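# Three arms pass a ring-borne ball to the far stand

## Task

Use the three ropes to carry the ball from the stand it sits on to the other stand, which is in the gap between the benches and out of reach of every hand. The ball rests on a ring that sits on its stand's collar, and each arm has a rope running from that ring to a metal block on its own bench. Done means the ring lies on the other stand's collar with the ball still on it. If the ring tilts or gets yanked, the ball rolls away. The task fails if the ball or the ring ever drops more than slightly below the collar of the lower stand, including while the ring is hanging on its ropes. Arm bases in scene-frame metres, with heading in degrees counter-clockwise from +x: arm1 at x=+0.16 y=+1.40 z=+0.97 facing -93; arm2 at x=-1.27 y=-0.60 z=+1.04 facing +33; arm3 at x=+1.21 y=-0.70 z=+0.97 facing +152. At the end every gripper must have released and every arm must be out of the way. A result that holds only because a robot is still gripping or propping something does not count.

## Robot and tools

Robots: arm1, arm2 and arm3 are identical i2rt Big YAM arms. Each has six revolute joints, a two-finger gripper and a wrist camera. The camera rides on top of the hand and looks toward the fingertips when joints 1 and 6 are at 0 and the hand is level and pointing forward. Full reach is roughly 1.0 m from the joint-1 axis. Two fixed room cameras, cam_low and cam_top, also provide views.

Frame: one shared scene frame, origin on the floor, +z up. The hand point is midway between the fingertips; the hand's z axis runs along the fingers, and the fingers open and close along its y axis. Each arm's base position and heading are listed in the task.

Joints: every number in a command is an absolute target, never an offset. Units are radians for joints and metres for the gripper. Ranges, with the tolerance that counts as reached:
- joint1_rad from -2.879 to 2.879 (±0.045). This turns the whole arm about its base, positive is counter-clockwise seen from above, and 0 means the arm extends along its base heading.
- joint2_rad from 0 to 3.141 (±0.14). This is the shoulder. At 0 the upper arm lies roughly level and points backward; larger values raise it and then carry it forward.
- joint3_rad from 0 to 3.019 (±0.09). This is the elbow. At 0 the forearm is folded back onto the upper arm; larger values open it.
- joint4_rad from -1.692 to 1.57 (±0.055). This pitches the hand; positive tips the fingers up.
- joint5_rad from -1.57 to 1.57 (±0.03). This swings the hand sideways; positive goes toward the arm's right.
- joint6_rad from -2.094 to 2.094 (±0.035). This rolls the hand; positive is clockwise when viewed from behind the hand.
- gripper_m from 0 to 0.093 (±0.003). This is the gap between the fingertips. Each finger pad pushes with about 50 to 62 N at most, and some grippers push less.
The joints move at different speeds, so the hand can sweep a wide curve between two postures.

execute_actions:
- actions: a list holding exactly one action, or empty. An empty list just returns state and images.
- The action is an object keyed by robot name ("arm1", "arm2", "arm3"). Each robot's entry is {"joints": {...}}, which maps joint names to absolute targets. There is one entry per arm, and you may omit joints or whole arms. Example: {"arm1": {"joints": {"gripper_m": 0.05}}, "arm2": {"joints": {"joint1_rad": 0.3}}}.
- All named motions start at once and may finish at different times. One action runs at most 15 s.
- Omitted joints may keep pushing toward earlier targets.
- If any key is unknown or any value is out of range, the whole call is rejected and nothing moves.
- cameras: a list of names from arm1_cam_wrist, arm2_cam_wrist, arm3_cam_wrist, cam_low, cam_top, or "all". Omitting it, passing null or passing ["all"] returns every camera. [] returns none. The "pictures" line gives the order of the images, which are taken at the end of the call.

wait: seconds from 0 to 10. It sends no command, lets the scene run, and returns the same output as an empty action.

zoom_image: camera (one of the five names) and region [x0, y0, x1, y1] in pixels, with the origin at the top-left and at most 504 by 504. It works only on full images from the latest result. Wrist images are 616x616 fisheye; room images are 896x504.

read_manual: section "licences", the default, returns licence text only.

finished_scene: scene is the number of the current scene. It ends that scene for good and reports success. Call it only once the goal holds by itself.

Reading results:
- joint_status tells how each joint of the last accepted action finished.
- "off_target": the joint stopped short and may still be pushing.
- "contact_stop" or "time_out": the joint drops its target and holds where it is. The exception is a timed-out joint that keeps a nearby target and goes on pushing; on_its_own names it. To relieve such a push, send the joint its reported position.
- on_its_own lists behaviour you did not command; its "held at" value is the target, not the current position.
- "joint command not followed" (often with a "cause:" line) means a self-collision or arm-to-arm check blocked that arm's targets; those joints show "not_followed". The gripper command still runs. The blocked targets may be retried with later actions until you send targets that pass.
- A result reporting a stop cancels the remaining motion calls in the same reply.
- Very small target changes may not move a joint.

Hazards:
- Arms do not halt when they touch something; they keep pushing, sometimes hard.
- A hard squeeze between two robots fails the run, and a hard collision can. The clearance check may act too late and ignores fingers, gripper bodies and wrist cameras. The state never reports robot-to-robot contact.
- Do not knock objects onto the floor or out of the work area.
- Avoid dropping, slipping, slamming and forceful pushes.
- Raise and move the ring slowly and evenly so it stays level. Keep all three ropes coordinated, and never let the ring or ball sag below the lower collar.
- Loose objects may occasionally get a brief shove.

Heat: holding loads, including during your thinking time, warms the motors. A MOTOR HOT line appears at 85 °C. At 100 °C that arm and its gripper go limp until they cool (OVER-TEMPERATURE FAULT), and its unreached keys read "limit_stop_at_motor_heat". After a heat stop, send those targets again.

The simulation keeps running while you compose a reply, and the robots hold your last command meanwhile. Arms do not wait for each other.

Each tool is called as name([rows], argument=value, ...), one row to a line, values as JSON.

## Session

execute_actions(actions=[])

Scene clock: 0.00 s.
Motor temperatures (°C, as the motors report them): arm1=[27 28 26 27 27 28] | arm2=[25 27 25 26 28 26] | arm3=[27 27 28 24 26 27]
arm1.joint_positions: joint1_rad=+0.392 joint2_rad=+0.607 joint3_rad=+1.413 joint4_rad=-1.443 joint5_rad=-0.230 joint6_rad=+0.739 gripper_m=+0.095
arm1.joint_status: not commanded
arm1.hand: x=+0.2606 y=+1.2175 z=+1.5002 quat_wxyz=(-0.460, -0.709, -0.534, +0.004) (m; scene frame)
arm2.joint_positions: joint1_rad=-0.018 joint2_rad=+0.560 joint3_rad=+1.442 joint4_rad=-1.472 joint5_rad=-0.003 joint6_rad=-0.047 gripper_m=+0.094
arm2.joint_status: not commanded
arm2.hand: x=-1.1163 y=-0.5069 z=+1.5914 quat_wxyz=(-0.458, +0.262, -0.841, -0.118) (m; scene frame)
arm3.joint_positions: joint1_rad=-0.816 joint2_rad=+0.447 joint3_rad=+1.430 joint4_rad=-1.324 joint5_rad=-0.043 joint6_rad=-0.622 gripper_m=+0.094
arm3.joint_status: not commanded
arm3.hand: x=+1.1603 y=-0.5555 z=+1.5640 quat_wxyz=(-0.465, +0.776, -0.257, -0.341) (m; scene frame)
pictures: arm1_cam_wrist, arm2_cam_wrist, arm3_cam_wrist, cam_low, cam_top
Images, in order (width x height): arm1_cam_wrist 616x616, arm2_cam_wrist 616x616, arm3_cam_wrist 616x616, cam_low 896x504, cam_top 896x504.

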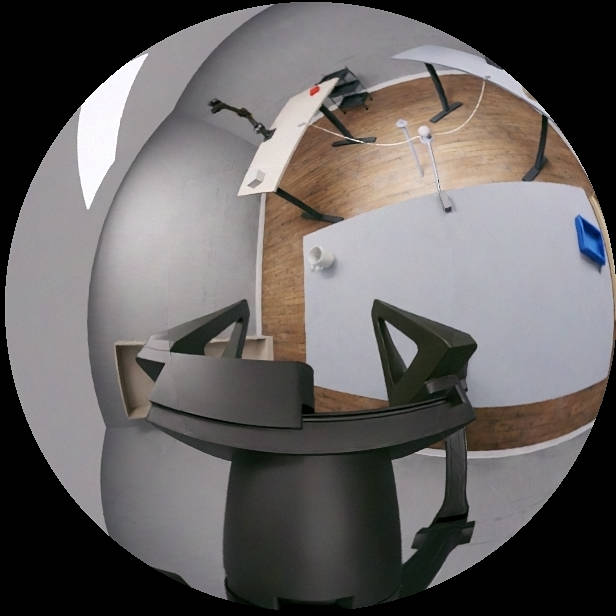

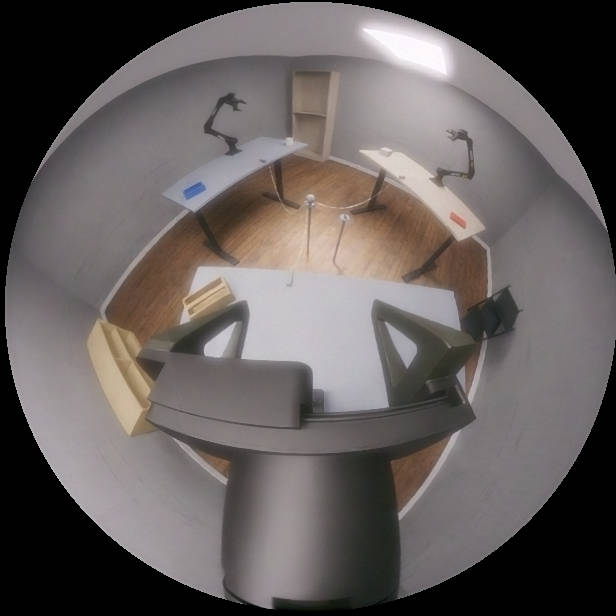

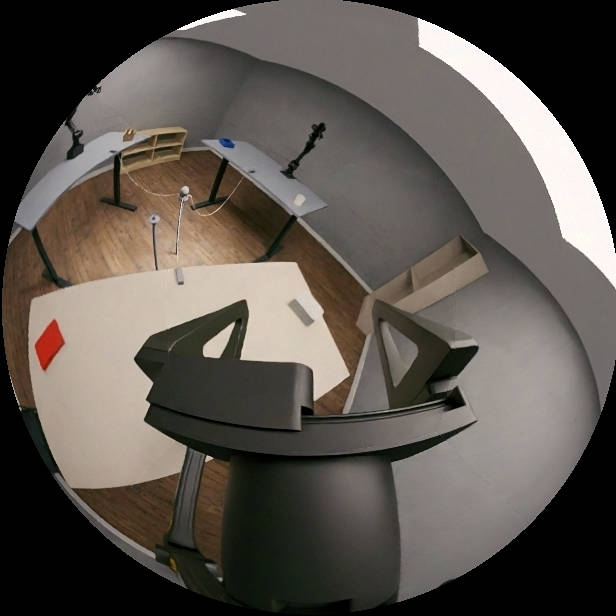

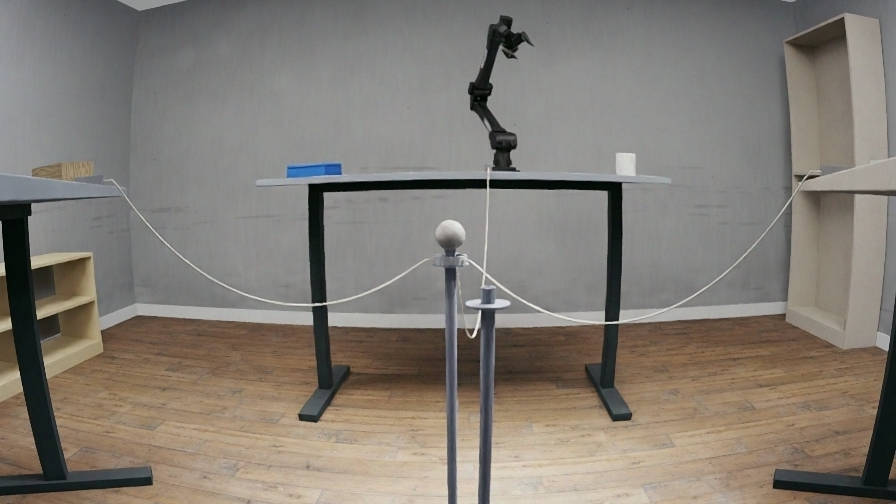

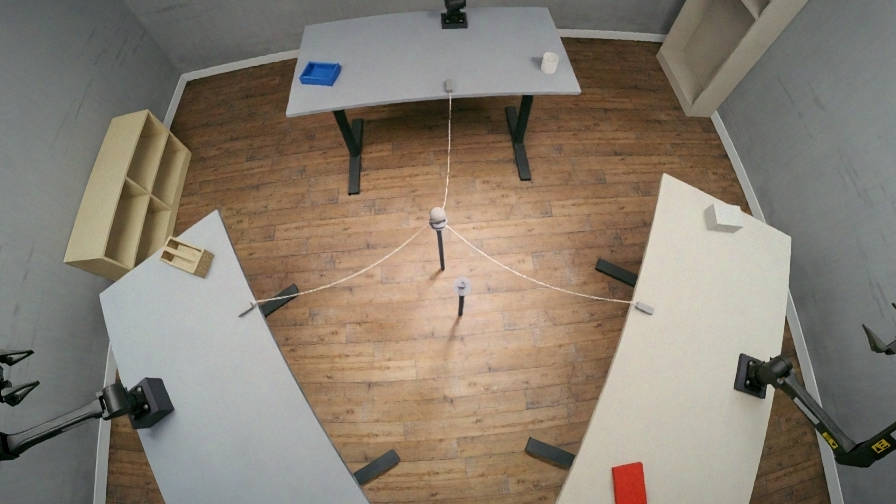

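execute_actions([
  {"arm1":{"joints":{"joint1_rad":0,"joint2_rad":1.658,"joint3_rad":1.509,"joint4_rad":-1.42,"joint5_rad":0,"joint6_rad":0}},"arm2":{"joints":{"joint1_rad":0.1,"joint2_rad":1.658,"joint3_rad":1.509,"joint4_rad":-1.42,"joint5_rad":0,"joint6_rad":0}},"arm3":{"joints":{"joint1_rad":0,"joint2_rad":1.658,"joint3_rad":1.509,"joint4_rad":-1.42,"joint5_rad":0,"joint6_rad":0}}},
])

Scene clock: 4.93 s.
Motor temperatures (°C, as the motors report them): arm1=[27 28 28 27 27 28] | arm2=[25 27 26 27 28 26] | arm3=[27 27 28 24 26 27]
arm1.joint_positions: joint1_rad=+0.009 joint2_rad=+1.666 joint3_rad=+1.495 joint4_rad=-1.421 joint5_rad=-0.003 joint6_rad=+0.010 gripper_m=+0.095
arm1.joint_status: all done
arm1.hand: x=+0.1387 y=+0.9050 z=+1.1536 quat_wxyz=(+0.005, -0.723, -0.691, -0.013) (m; scene frame)
arm2.joint_positions: joint1_rad=+0.097 joint2_rad=+1.658 joint3_rad=+1.492 joint4_rad=-1.428 joint5_rad=-0.002 joint6_rad=-0.017 gripper_m=+0.094
arm2.joint_status: all done
arm2.hand: x=-0.8837 y=-0.2983 z=+1.2381 quat_wxyz=(+0.009, +0.336, -0.942, +0.004) (m; scene frame)
arm3.joint_positions: joint1_rad=+0.006 joint2_rad=+1.650 joint3_rad=+1.499 joint4_rad=-1.407 joint5_rad=+0.001 joint6_rad=-0.017 gripper_m=+0.094
arm3.joint_status: all done
arm3.hand: x=+0.7686 y=-0.4699 z=+1.1682 quat_wxyz=(-0.005, +0.974, -0.228, -0.001) (m; scene frame)
pictures: arm1_cam_wrist, arm2_cam_wrist, arm3_cam_wrist, cam_low, cam_top
Images, in order (width x height): arm1_cam_wrist 616x616, arm2_cam_wrist 616x616, arm3_cam_wrist 616x616, cam_low 896x504, cam_top 896x504.

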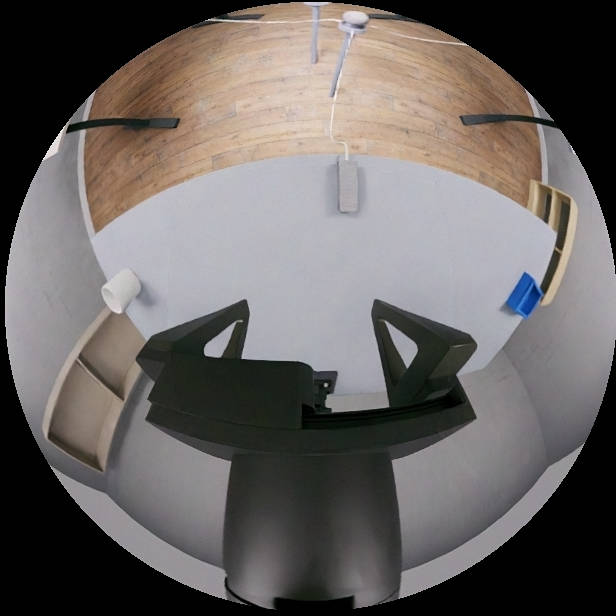

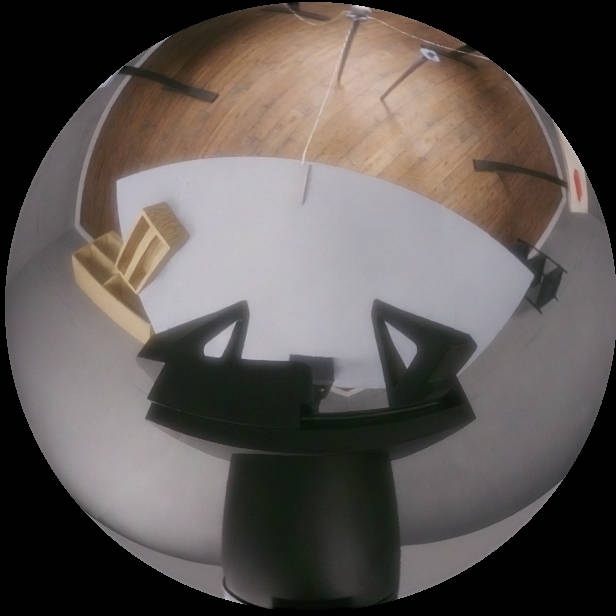

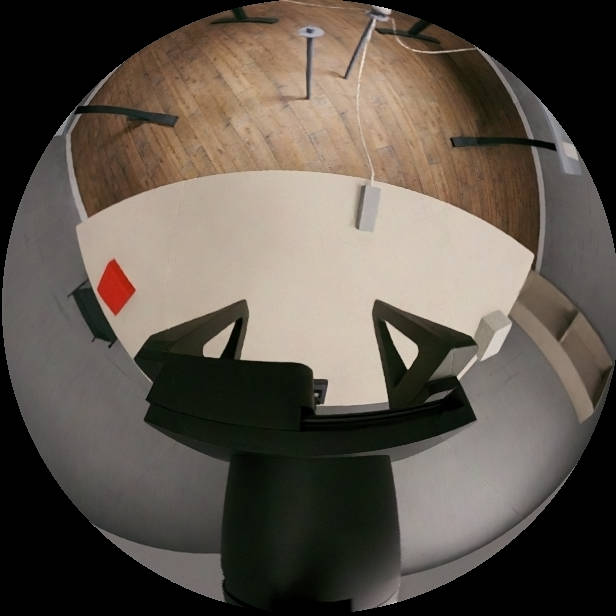

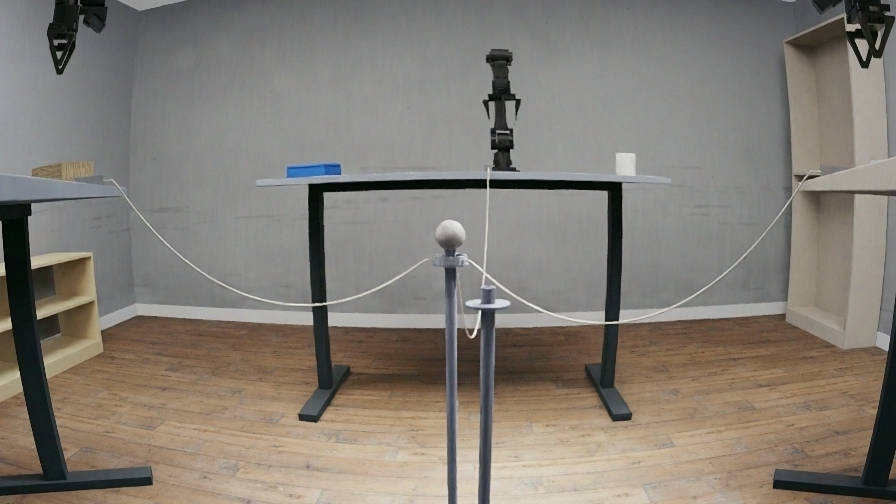

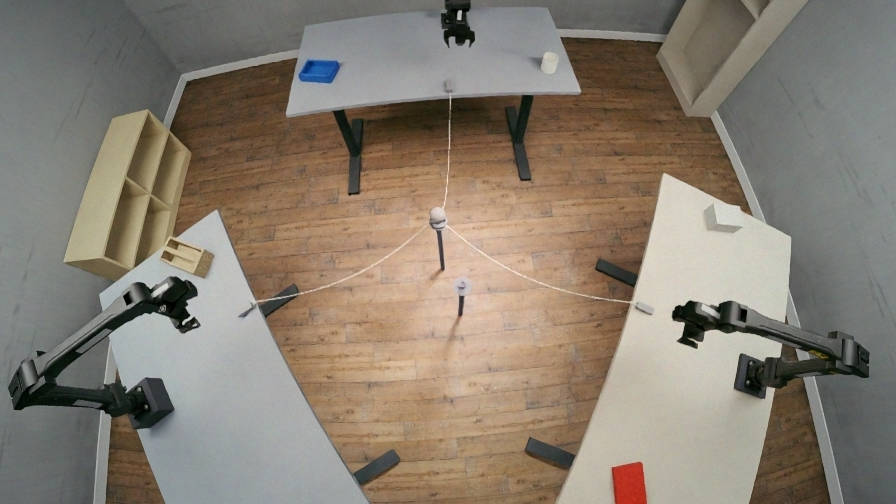

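execute_actions([
  {"arm1":{"joints":{"joint1_rad":-0.085,"joint2_rad":1.923,"joint3_rad":1.575,"joint4_rad":-1.218}},"arm2":{"joints":{"joint1_rad":0.11,"joint2_rad":2.019,"joint3_rad":1.492,"joint4_rad":-1.03}},"arm3":{"joints":{"joint1_rad":-0.15,"joint2_rad":1.877,"joint3_rad":1.47,"joint4_rad":-1.153}}},
], cameras=["arm1_cam_wrist","arm2_cam_wrist","arm3_cam_wrist","cam_low"])

Scene clock: 9.73 s.
Motor temperatures (°C, as the motors report them): arm1=[27 28 29 27 27 28] | arm2=[25 28 26 27 28 26] | arm3=[27 28 29 24 26 27]
arm1.joint_positions: joint1_rad=-0.089 joint2_rad=+1.926 joint3_rad=+1.549 joint4_rad=-1.225 joint5_rad=-0.002 joint6_rad=+0.009 gripper_m=+0.095
arm1.joint_status: all done
arm1.hand: x=+0.0820 y=+0.8420 z=+1.0380 quat_wxyz=(+0.008, -0.756, -0.655, -0.017) (m; scene frame)
arm2.joint_positions: joint1_rad=+0.103 joint2_rad=+2.012 joint3_rad=+1.487 joint4_rad=-1.044 joint5_rad=-0.002 joint6_rad=-0.017 gripper_m=+0.094
arm2.joint_status: all done
arm2.hand: x=-0.8204 y=-0.2445 z=+1.0520 quat_wxyz=(-0.003, +0.339, -0.941, +0.000) (m; scene frame)
arm3.joint_positions: joint1_rad=-0.151 joint2_rad=+1.877 joint3_rad=+1.459 joint4_rad=-1.166 joint5_rad=+0.001 joint6_rad=-0.015 gripper_m=+0.094
arm3.joint_status: all done
arm3.hand: x=+0.7742 y=-0.3753 z=+1.0393 quat_wxyz=(-0.001, +0.952, -0.305, +0.011) (m; scene frame)
pictures: arm1_cam_wrist, arm2_cam_wrist, arm3_cam_wrist, cam_low
Images, in order (width x height): arm1_cam_wrist 616x616, arm2_cam_wrist 616x616, arm3_cam_wrist 616x616, cam_low 896x504.

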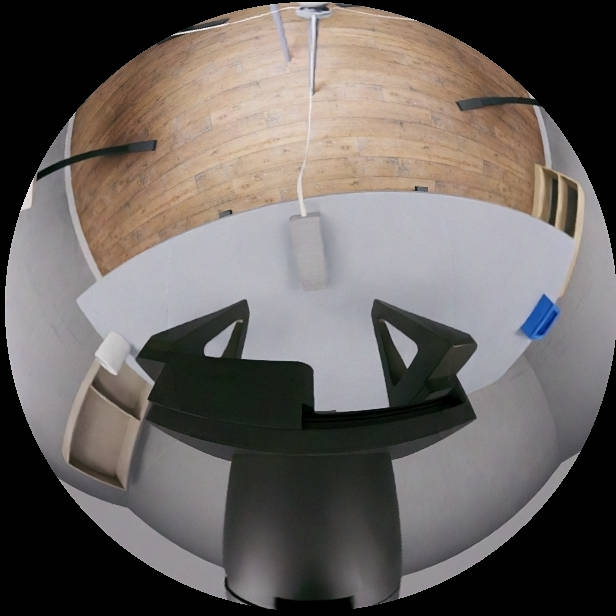

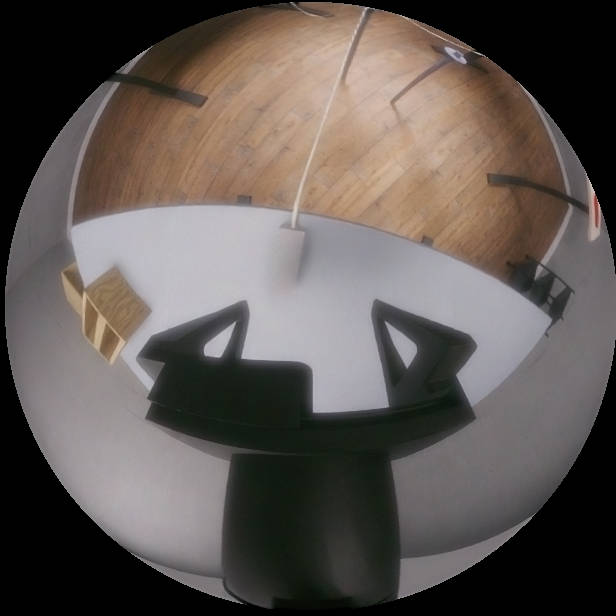

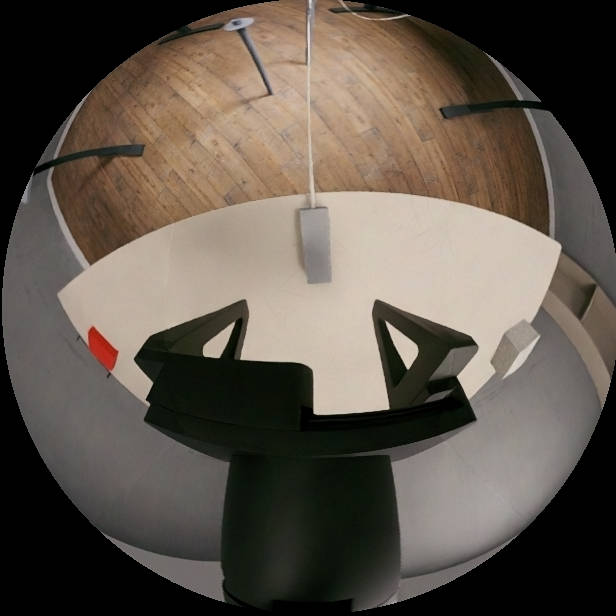

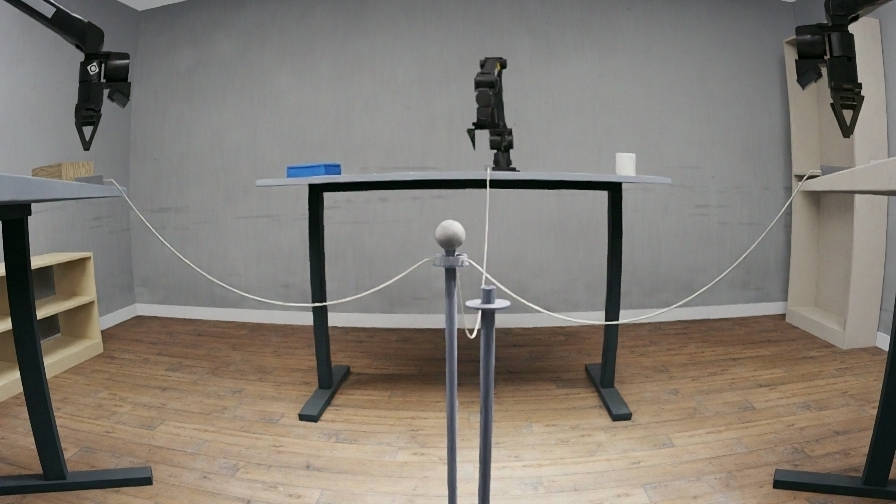

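execute_actions([
  {"arm1":{"joints":{"joint2_rad":2.028,"joint3_rad":1.588,"joint4_rad":-1.126,"joint6_rad":-0.1}},"arm2":{"joints":{"joint1_rad":0.14,"joint2_rad":2.118,"joint3_rad":1.476,"joint4_rad":-0.916,"joint6_rad":0.17}},"arm3":{"joints":{"joint1_rad":-0.16,"joint2_rad":2.002,"joint3_rad":1.501,"joint4_rad":-1.059,"joint6_rad":-0.06}}},
], cameras=["arm1_cam_wrist","arm2_cam_wrist","arm3_cam_wrist","cam_low"])

Scene clock: 13.67 s.
Motor temperatures (°C, as the motors report them): arm1=[27 29 29 27 27 28] | arm2=[25 28 27 27 28 26] | arm3=[27 28 30 24 26 27]
arm1.joint_positions: joint1_rad=-0.089 joint2_rad=+2.030 joint3_rad=+1.549 joint4_rad=-1.134 joint5_rad=-0.002 joint6_rad=-0.090 gripper_m=+0.095
arm1.joint_status: all done
arm1.hand: x=+0.0806 y=+0.8286 z=+0.9802 quat_wxyz=(+0.011, -0.722, -0.691, -0.022) (m; scene frame)
arm2.joint_positions: joint1_rad=+0.142 joint2_rad=+2.117 joint3_rad=+1.482 joint4_rad=-0.930 joint5_rad=-0.002 joint6_rad=+0.153 gripper_m=+0.094
arm2.joint_status: all done
arm2.hand: x=-0.8270 y=-0.2212 z=+0.9916 quat_wxyz=(-0.005, +0.277, -0.961, -0.001) (m; scene frame)
arm3.joint_positions: joint1_rad=-0.153 joint2_rad=+1.997 joint3_rad=+1.477 joint4_rad=-1.071 joint5_rad=+0.001 joint6_rad=-0.044 gripper_m=+0.094
arm3.joint_status: all done
arm3.hand: x=+0.7592 y=-0.3628 z=+0.9808 quat_wxyz=(+0.000, +0.956, -0.292, +0.015) (m; scene frame)
pictures: arm1_cam_wrist, arm2_cam_wrist, arm3_cam_wrist, cam_low
Images, in order (width x height): arm1_cam_wrist 616x616, arm2_cam_wrist 616x616, arm3_cam_wrist 616x616, cam_low 896x504.

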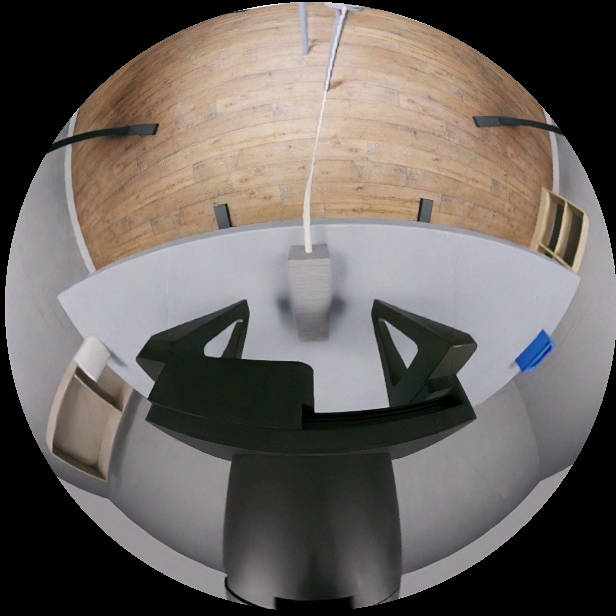

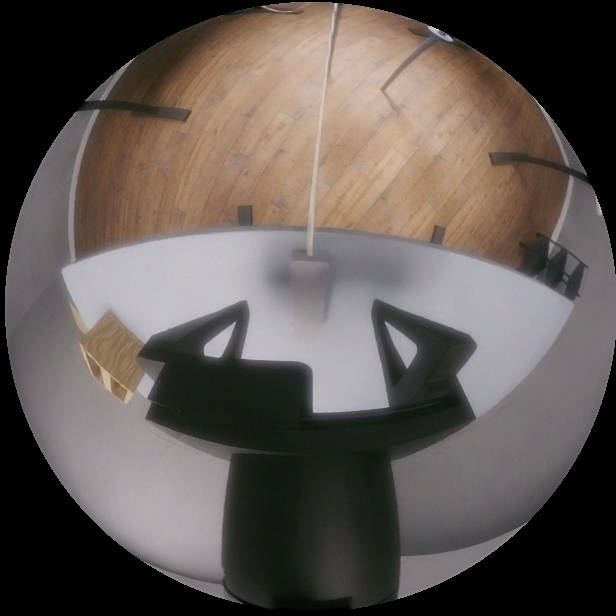

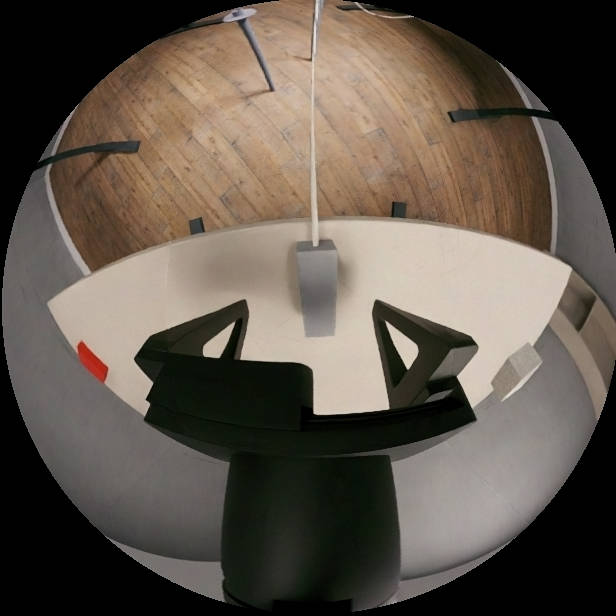

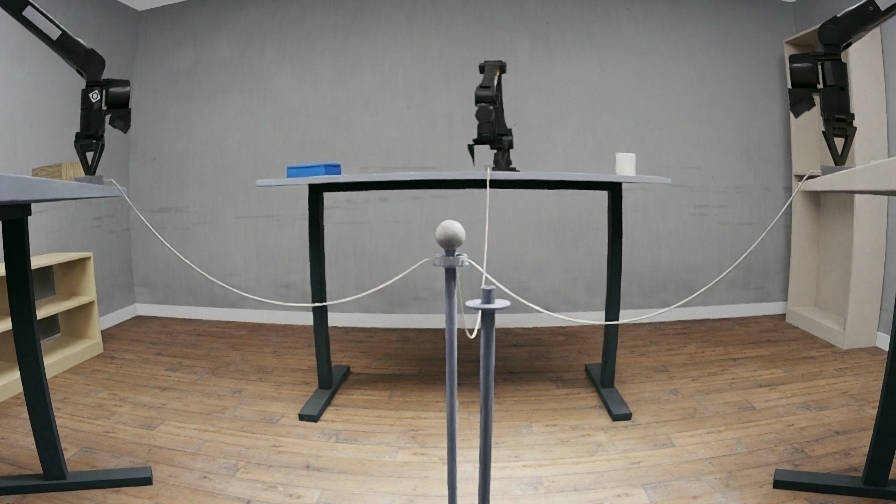

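Tips are only at block top; lower about 15 mm more.

execute_actions([
  {"arm1":{"joints":{"joint2_rad":2.056,"joint4_rad":-1.09}},"arm2":{"joints":{"joint2_rad":2.15,"joint4_rad":-0.89}},"arm3":{"joints":{"joint2_rad":2.03,"joint4_rad":-1.03}}},
], cameras=["cam_low"])

zoom_image(camera="cam_low", region=[440, 100, 896, 240])

zoom_image(camera="cam_low", region=[0, 100, 200, 240])

Scene clock: 16.93 s.
Motor temperatures (°C, as the motors report them): arm1=[27 29 30 27 27 28] | arm2=[25 28 27 27 28 26] | arm3=[27 28 30 24 26 27]
arm1.joint_positions: joint1_rad=-0.089 joint2_rad=+2.030 joint3_rad=+1.549 joint4_rad=-1.099 joint5_rad=-0.002 joint6_rad=-0.090 gripper_m=+0.095
arm1.joint_status: all done
arm1.hand: x=+0.0795 y=+0.8200 z=+0.9799 quat_wxyz=(+0.000, -0.722, -0.692, -0.008) (m; scene frame)
arm2.joint_positions: joint1_rad=+0.142 joint2_rad=+2.127 joint3_rad=+1.482 joint4_rad=-0.905 joint5_rad=-0.002 joint6_rad=+0.154 gripper_m=+0.094
arm2.joint_status: all done
arm2.hand: x=-0.8238 y=-0.2185 z=+0.9861 quat_wxyz=(-0.011, +0.277, -0.961, -0.004) (m; scene frame)
arm3.joint_positions: joint1_rad=-0.153 joint2_rad=+1.997 joint3_rad=+1.477 joint4_rad=-1.044 joint5_rad=+0.001 joint6_rad=-0.044 gripper_m=+0.094
arm3.joint_status: all done
arm3.hand: x=+0.7537 y=-0.3587 z=+0.9807 quat_wxyz=(-0.005, +0.956, -0.292, +0.002) (m; scene frame)
pictures: cam_low
Images, in order (width x height): cam_low 896x504.

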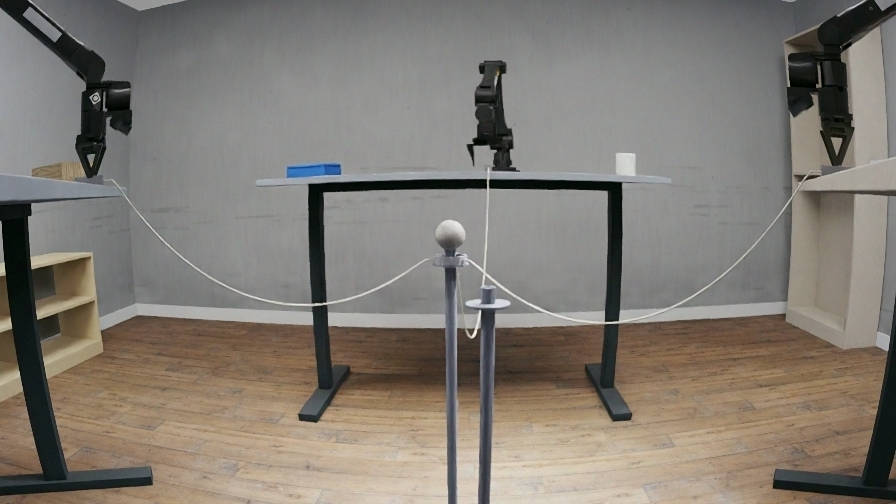

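Region (440, 100, 896, 240) of cam_low's 896x504 image, scaled by 1.105, with more detail than that image has; it fills the top 155 rows of this view, and the rest is white.

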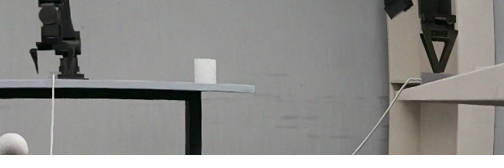

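Region (0, 100, 200, 240) of cam_low's 896x504 image, scaled by 2.520, with more detail than that image has; it fills the top 353 rows of this view, and the rest is white.

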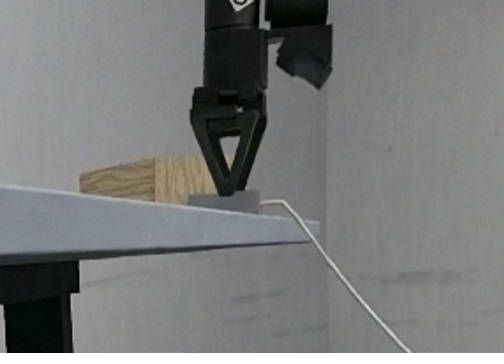

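execute_actions([
  {"arm1":{"joints":{"joint2_rad":2.075}},"arm2":{"joints":{"joint2_rad":2.175}},"arm3":{"joints":{"joint2_rad":2.045}}},
], cameras=["cam_low"])

zoom_image(camera="cam_low", region=[696, 100, 896, 240])

zoom_image(camera="cam_low", region=[0, 100, 200, 240])

zoom_image(camera="cam_low", region=[440, 120, 540, 190])

Scene clock: 19.03 s.
Motor temperatures (°C, as the motors report them): arm1=[27 29 30 27 27 28] | arm2=[25 29 27 27 28 26] | arm3=[27 28 31 24 26 27]
arm1.joint_positions: joint1_rad=-0.089 joint2_rad=+2.056 joint3_rad=+1.549 joint4_rad=-1.099 joint5_rad=-0.002 joint6_rad=-0.090 gripper_m=+0.095
arm1.joint_status: all done
arm1.hand: x=+0.0800 y=+0.8233 z=+0.9649 quat_wxyz=(+0.009, -0.722, -0.691, -0.019) (m; scene frame)
arm2.joint_positions: joint1_rad=+0.142 joint2_rad=+2.158 joint3_rad=+1.482 joint4_rad=-0.905 joint5_rad=-0.002 joint6_rad=+0.154 gripper_m=+0.094
arm2.joint_status: all done
arm2.hand: x=-0.8283 y=-0.2224 z=+0.9688 quat_wxyz=(+0.002, +0.277, -0.961, +0.003) (m; scene frame)
arm3.joint_positions: joint1_rad=-0.153 joint2_rad=+2.016 joint3_rad=+1.477 joint4_rad=-1.044 joint5_rad=+0.001 joint6_rad=-0.044 gripper_m=+0.094
arm3.joint_status: all done
arm3.hand: x=+0.7558 y=-0.3602 z=+0.9698 quat_wxyz=(-0.001, +0.956, -0.292, +0.011) (m; scene frame)
pictures: cam_low
Images, in order (width x height): cam_low 896x504.

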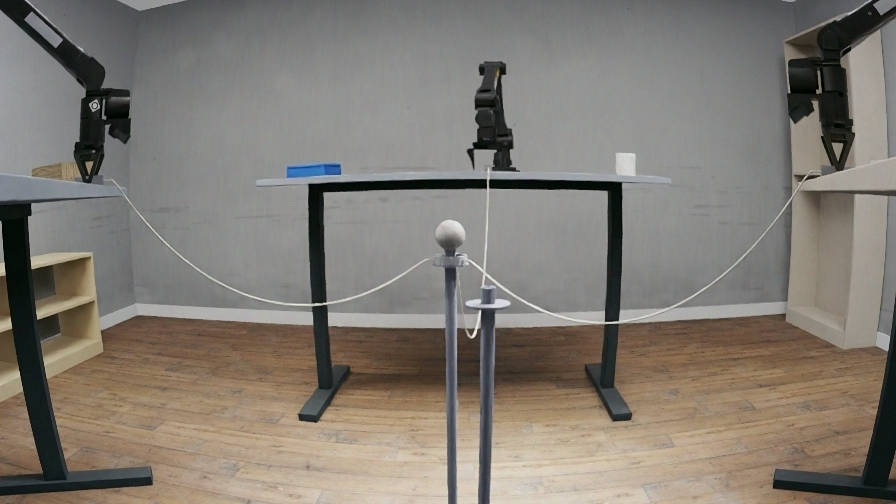

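Region (696, 100, 896, 240) of cam_low's 896x504 image, scaled by 2.520, with more detail than that image has; it fills the top 353 rows of this view, and the rest is white.

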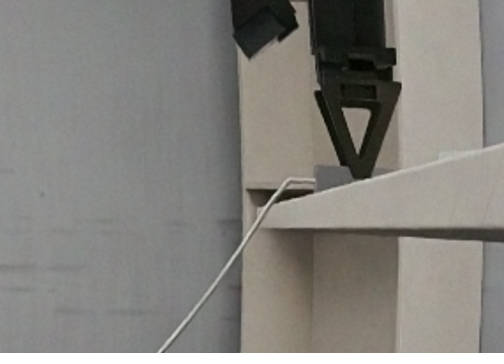

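Region (0, 100, 200, 240) of cam_low's 896x504 image, scaled by 2.520, with more detail than that image has; it fills the top 353 rows of this view, and the rest is white.

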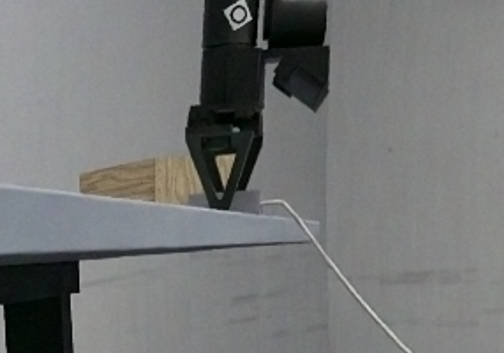

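Region (440, 120, 540, 190) of cam_low's 896x504 image, scaled by 5.040, with more detail than that image has; it fills the top 353 rows of this view, and the rest is white.

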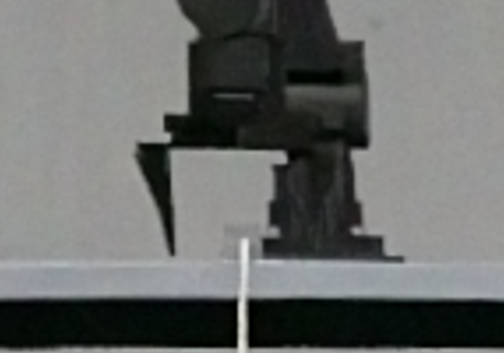

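execute_actions([
  {"arm1":{"joints":{"gripper_m":0}},"arm2":{"joints":{"gripper_m":0}},"arm3":{"joints":{"gripper_m":0}}},
], cameras=[])

execute_actions([
  {"arm1":{"joints":{"joint2_rad":1.7,"joint4_rad":-1.42}},"arm2":{"joints":{"joint2_rad":1.9,"joint4_rad":-1.15}},"arm3":{"joints":{"joint2_rad":1.78,"joint4_rad":-1.27}}},
], cameras=[])

execute_actions([
  {"arm1":{"joints":{"joint1_rad":-0.33,"joint2_rad":1.126,"joint3_rad":0.85,"joint4_rad":-1.276,"joint6_rad":-0.33}}},
])

Scene clock: 23.57 s.
Motor temperatures (°C, as the motors report them): arm1=[27 30 30 27 27 28] | arm2=[25 29 27 27 28 26] | arm3=[27 29 31 24 26 27]
arm1.joint_positions: joint1_rad=-0.089 joint2_rad=+2.056 joint3_rad=+1.549 joint4_rad=-1.098 joint5_rad=-0.001 joint6_rad=-0.091 gripper_m=+0.025
arm1.joint_status: gripper_m off_target (ended at +0.025, target +0.000)
arm1.hand: x=+0.0799 y=+0.8231 z=+0.9648 quat_wxyz=(+0.009, -0.722, -0.692, -0.018) (m; scene frame)
arm2.joint_positions: joint1_rad=+0.142 joint2_rad=+2.158 joint3_rad=+1.482 joint4_rad=-0.904 joint5_rad=-0.001 joint6_rad=+0.155 gripper_m=+0.024
arm2.joint_status: gripper_m off_target (ended at +0.024, target +0.000)
arm2.hand: x=-0.8280 y=-0.2223 z=+0.9688 quat_wxyz=(+0.002, +0.276, -0.961, +0.003) (m; scene frame)
arm3.joint_positions: joint1_rad=-0.153 joint2_rad=+2.016 joint3_rad=+1.477 joint4_rad=-1.042 joint5_rad=+0.001 joint6_rad=-0.045 gripper_m=+0.024
arm3.joint_status: gripper_m off_target (ended at +0.024, target +0.000)
arm3.hand: x=+0.7557 y=-0.3598 z=+0.9698 quat_wxyz=(-0.001, +0.957, -0.291, +0.010) (m; scene frame)
pictures: none
No camera images: the call's "cameras" was empty. Leave "cameras" out to get every camera's image.

Scene clock: 25.17 s.
Motor temperatures (°C, as the motors report them): arm1=[27 30 30 27 27 28] | arm2=[25 29 27 27 28 26] | arm3=[27 29 31 24 26 27]
arm1.joint_positions: joint1_rad=-0.089 joint2_rad=+1.708 joint3_rad=+1.562 joint4_rad=-1.415 joint5_rad=-0.001 joint6_rad=-0.091 gripper_m=+0.025
arm1.joint_status: all done
arm1.hand: x=+0.0866 y=+0.8848 z=+1.1575 quat_wxyz=(-0.005, -0.722, -0.692, -0.001) (m; scene frame)
arm2.joint_positions: joint1_rad=+0.142 joint2_rad=+1.899 joint3_rad=+1.471 joint4_rad=-1.135 joint5_rad=-0.001 joint6_rad=+0.155 gripper_m=+0.024
arm2.joint_status: all done
arm2.hand: x=-0.8488 y=-0.2396 z=+1.1076 quat_wxyz=(-0.005, +0.276, -0.961, -0.001) (m; scene frame)
arm3.joint_positions: joint1_rad=-0.153 joint2_rad=+1.771 joint3_rad=+1.480 joint4_rad=-1.258 joint5_rad=+0.001 joint6_rad=-0.045 gripper_m=+0.024
arm3.joint_status: all done
arm3.hand: x=+0.7835 y=-0.3819 z=+1.1020 quat_wxyz=(-0.007, +0.957, -0.291, -0.005) (m; scene frame)
pictures: none
No camera images: the call's "cameras" was empty. Leave "cameras" out to get every camera's image.

Scene clock: 26.73 s.
Motor temperatures (°C, as the motors report them): arm1=[27 30 30 27 27 28] | arm2=[25 29 27 27 28 26] | arm3=[27 29 32 24 26 27]
arm1.joint_positions: joint1_rad=-0.343 joint2_rad=+1.127 joint3_rad=+0.842 joint4_rad=-1.279 joint5_rad=+0.003 joint6_rad=-0.320 gripper_m=+0.025
arm1.joint_status: all done
arm1.hand: x=+0.0467 y=+1.1342 z=+1.1119 quat_wxyz=(-0.002, -0.731, -0.683, -0.001) (m; scene frame)
arm2.joint_positions: joint1_rad=+0.142 joint2_rad=+1.899 joint3_rad=+1.471 joint4_rad=-1.135 joint5_rad=-0.001 joint6_rad=+0.155 gripper_m=+0.024
arm2.joint_status: not commanded
arm2.hand: x=-0.8488 y=-0.2396 z=+1.1076 quat_wxyz=(-0.005, +0.276, -0.961, -0.001) (m; scene frame)
arm3.joint_positions: joint1_rad=-0.153 joint2_rad=+1.771 joint3_rad=+1.480 joint4_rad=-1.258 joint5_rad=+0.001 joint6_rad=-0.045 gripper_m=+0.024
arm3.joint_status: not commanded
arm3.hand: x=+0.7835 y=-0.3819 z=+1.1020 quat_wxyz=(-0.007, +0.957, -0.291, -0.005) (m; scene frame)
pictures: arm1_cam_wrist, arm2_cam_wrist, arm3_cam_wrist, cam_low, cam_top
Images, in order (width x height): arm1_cam_wrist 616x616, arm2_cam_wrist 616x616, arm3_cam_wrist 616x616, cam_low 896x504, cam_top 896x504.

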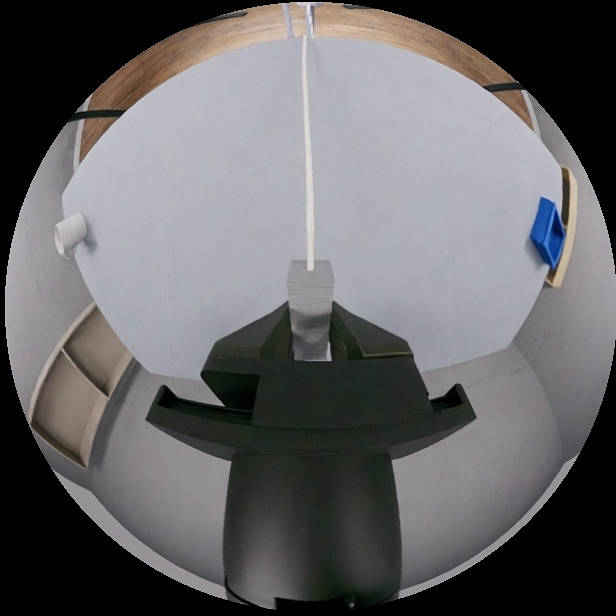

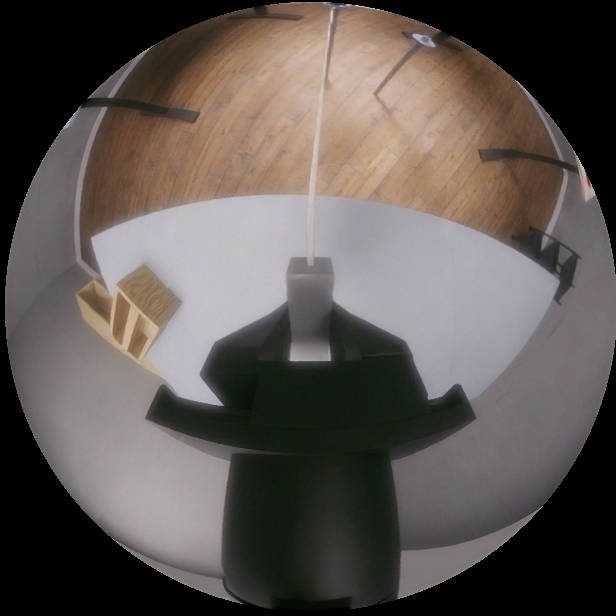

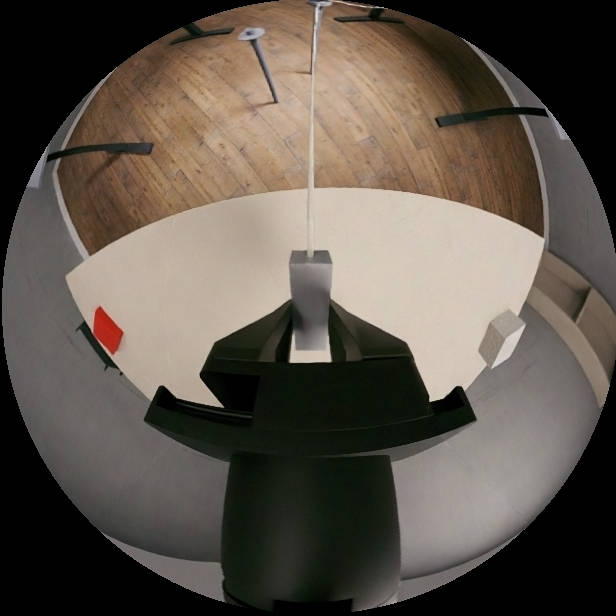

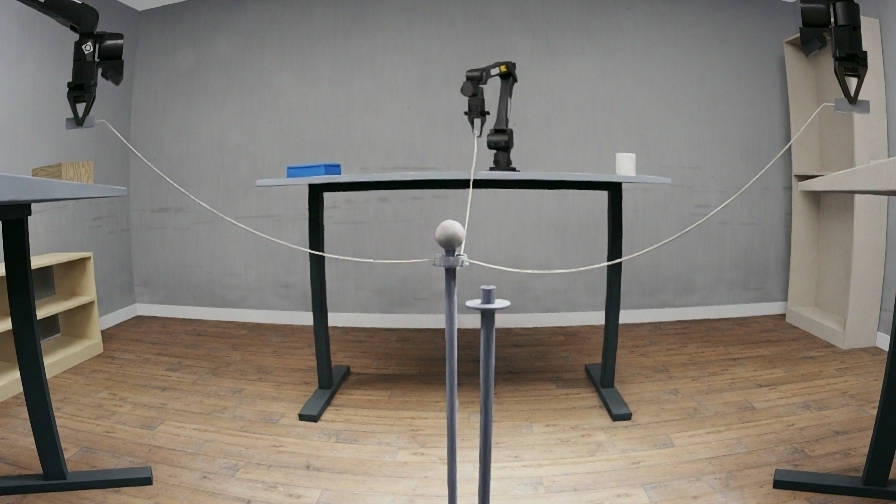

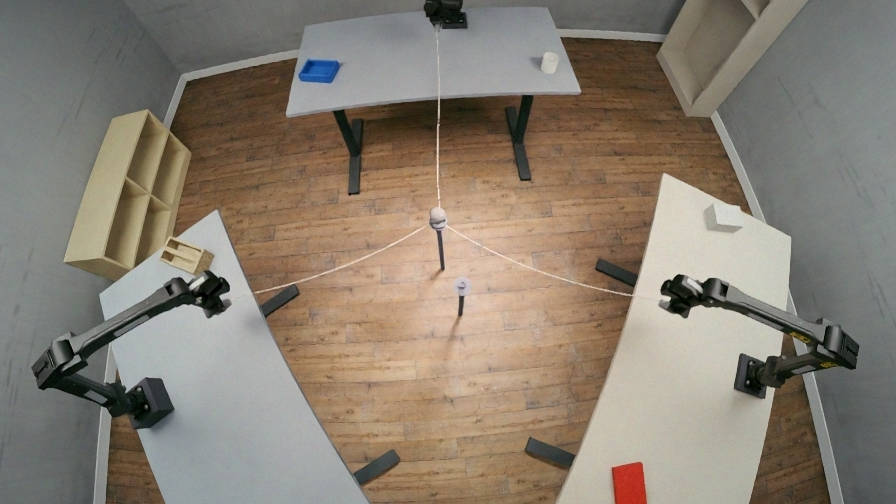

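execute_actions([
  {"arm1":{"joints":{"joint1_rad":-0.25,"joint2_rad":0.998,"joint3_rad":1.025,"joint4_rad":-1.1,"joint6_rad":-0.26}},"arm2":{"joints":{"joint2_rad":1.69,"joint3_rad":1.505,"joint4_rad":-0.89,"joint6_rad":0.25}},"arm3":{"joints":{"joint1_rad":-0.195,"joint2_rad":1.625,"joint3_rad":1.655,"joint4_rad":-1.105}}},
])

Scene clock: 32.67 s.
Motor temperatures (°C, as the motors report them): arm1=[27 29 31 27 27 28] | arm2=[25 29 28 27 28 26] | arm3=[27 29 32 24 26 27]
arm1.joint_positions: joint1_rad=-0.256 joint2_rad=+0.994 joint3_rad=+0.990 joint4_rad=-1.107 joint5_rad=+0.001 joint6_rad=-0.270 gripper_m=+0.025
arm1.joint_status: all done
arm1.hand: x=+0.0476 y=+1.0540 z=+1.2262 quat_wxyz=(-0.110, -0.700, -0.678, +0.196) (m; scene frame)
arm2.joint_positions: joint1_rad=+0.142 joint2_rad=+1.692 joint3_rad=+1.471 joint4_rad=-0.905 joint5_rad=+0.000 joint6_rad=+0.233 gripper_m=+0.024
arm2.joint_status: all done
arm2.hand: x=-0.8068 y=-0.2030 z=+1.2376 quat_wxyz=(-0.199, +0.232, -0.947, -0.099) (m; scene frame)
arm3.joint_positions: joint1_rad=-0.198 joint2_rad=+1.621 joint3_rad=+1.632 joint4_rad=-1.116 joint5_rad=+0.001 joint6_rad=-0.045 gripper_m=+0.024
arm3.joint_status: all done
arm3.hand: x=+0.7453 y=-0.3215 z=+1.2584 quat_wxyz=(-0.085, +0.925, -0.304, -0.210) (m; scene frame)
pictures: arm1_cam_wrist, arm2_cam_wrist, arm3_cam_wrist, cam_low, cam_top
Images, in order (width x height): arm1_cam_wrist 616x616, arm2_cam_wrist 616x616, arm3_cam_wrist 616x616, cam_low 896x504, cam_top 896x504.

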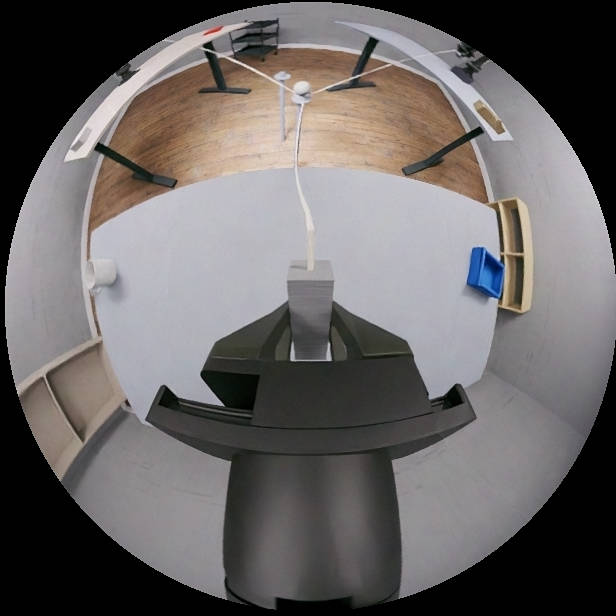

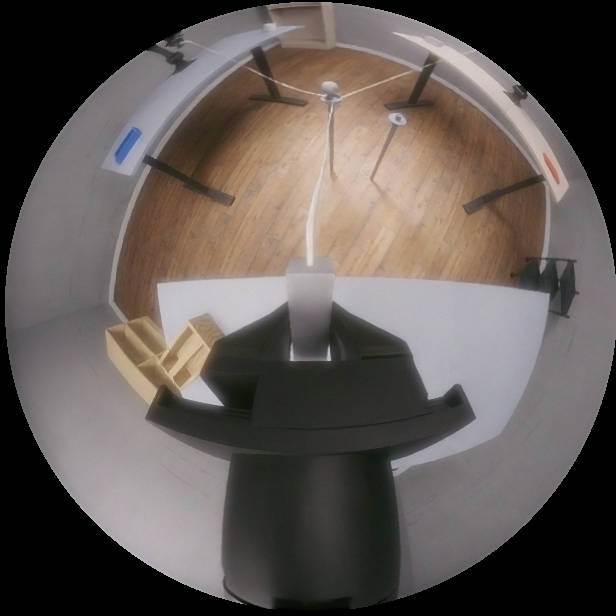

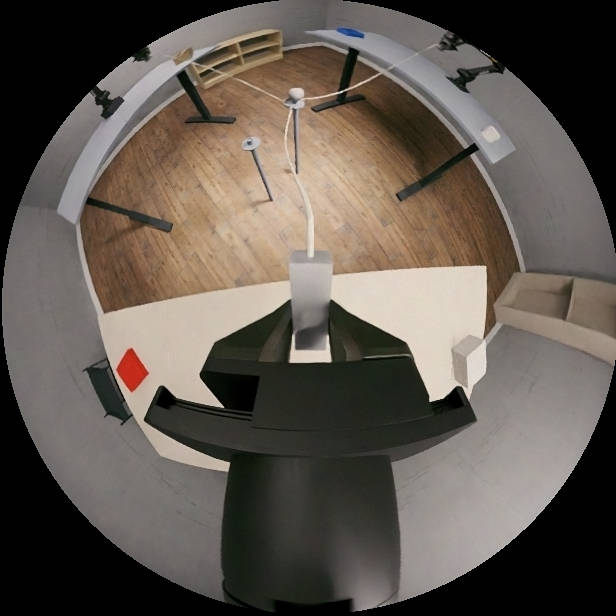

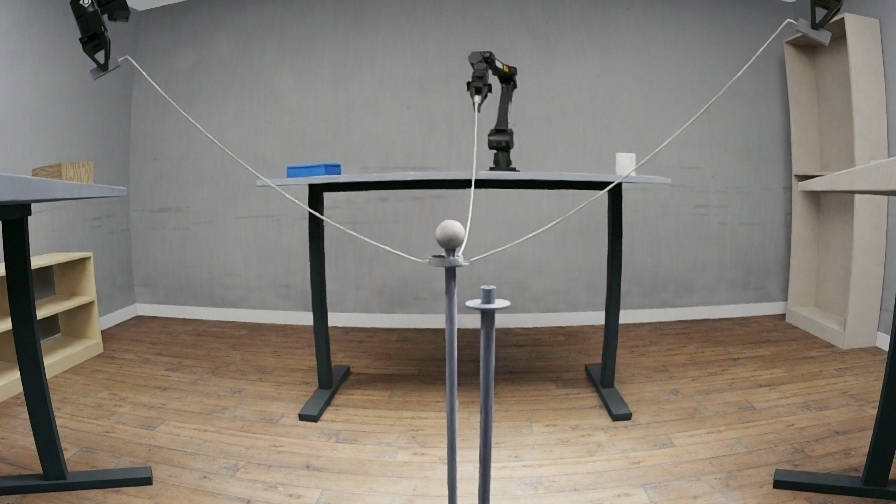

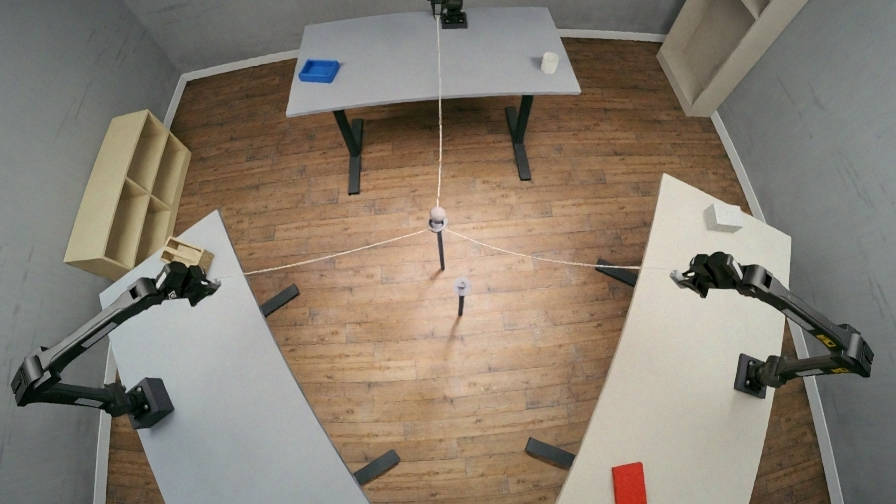

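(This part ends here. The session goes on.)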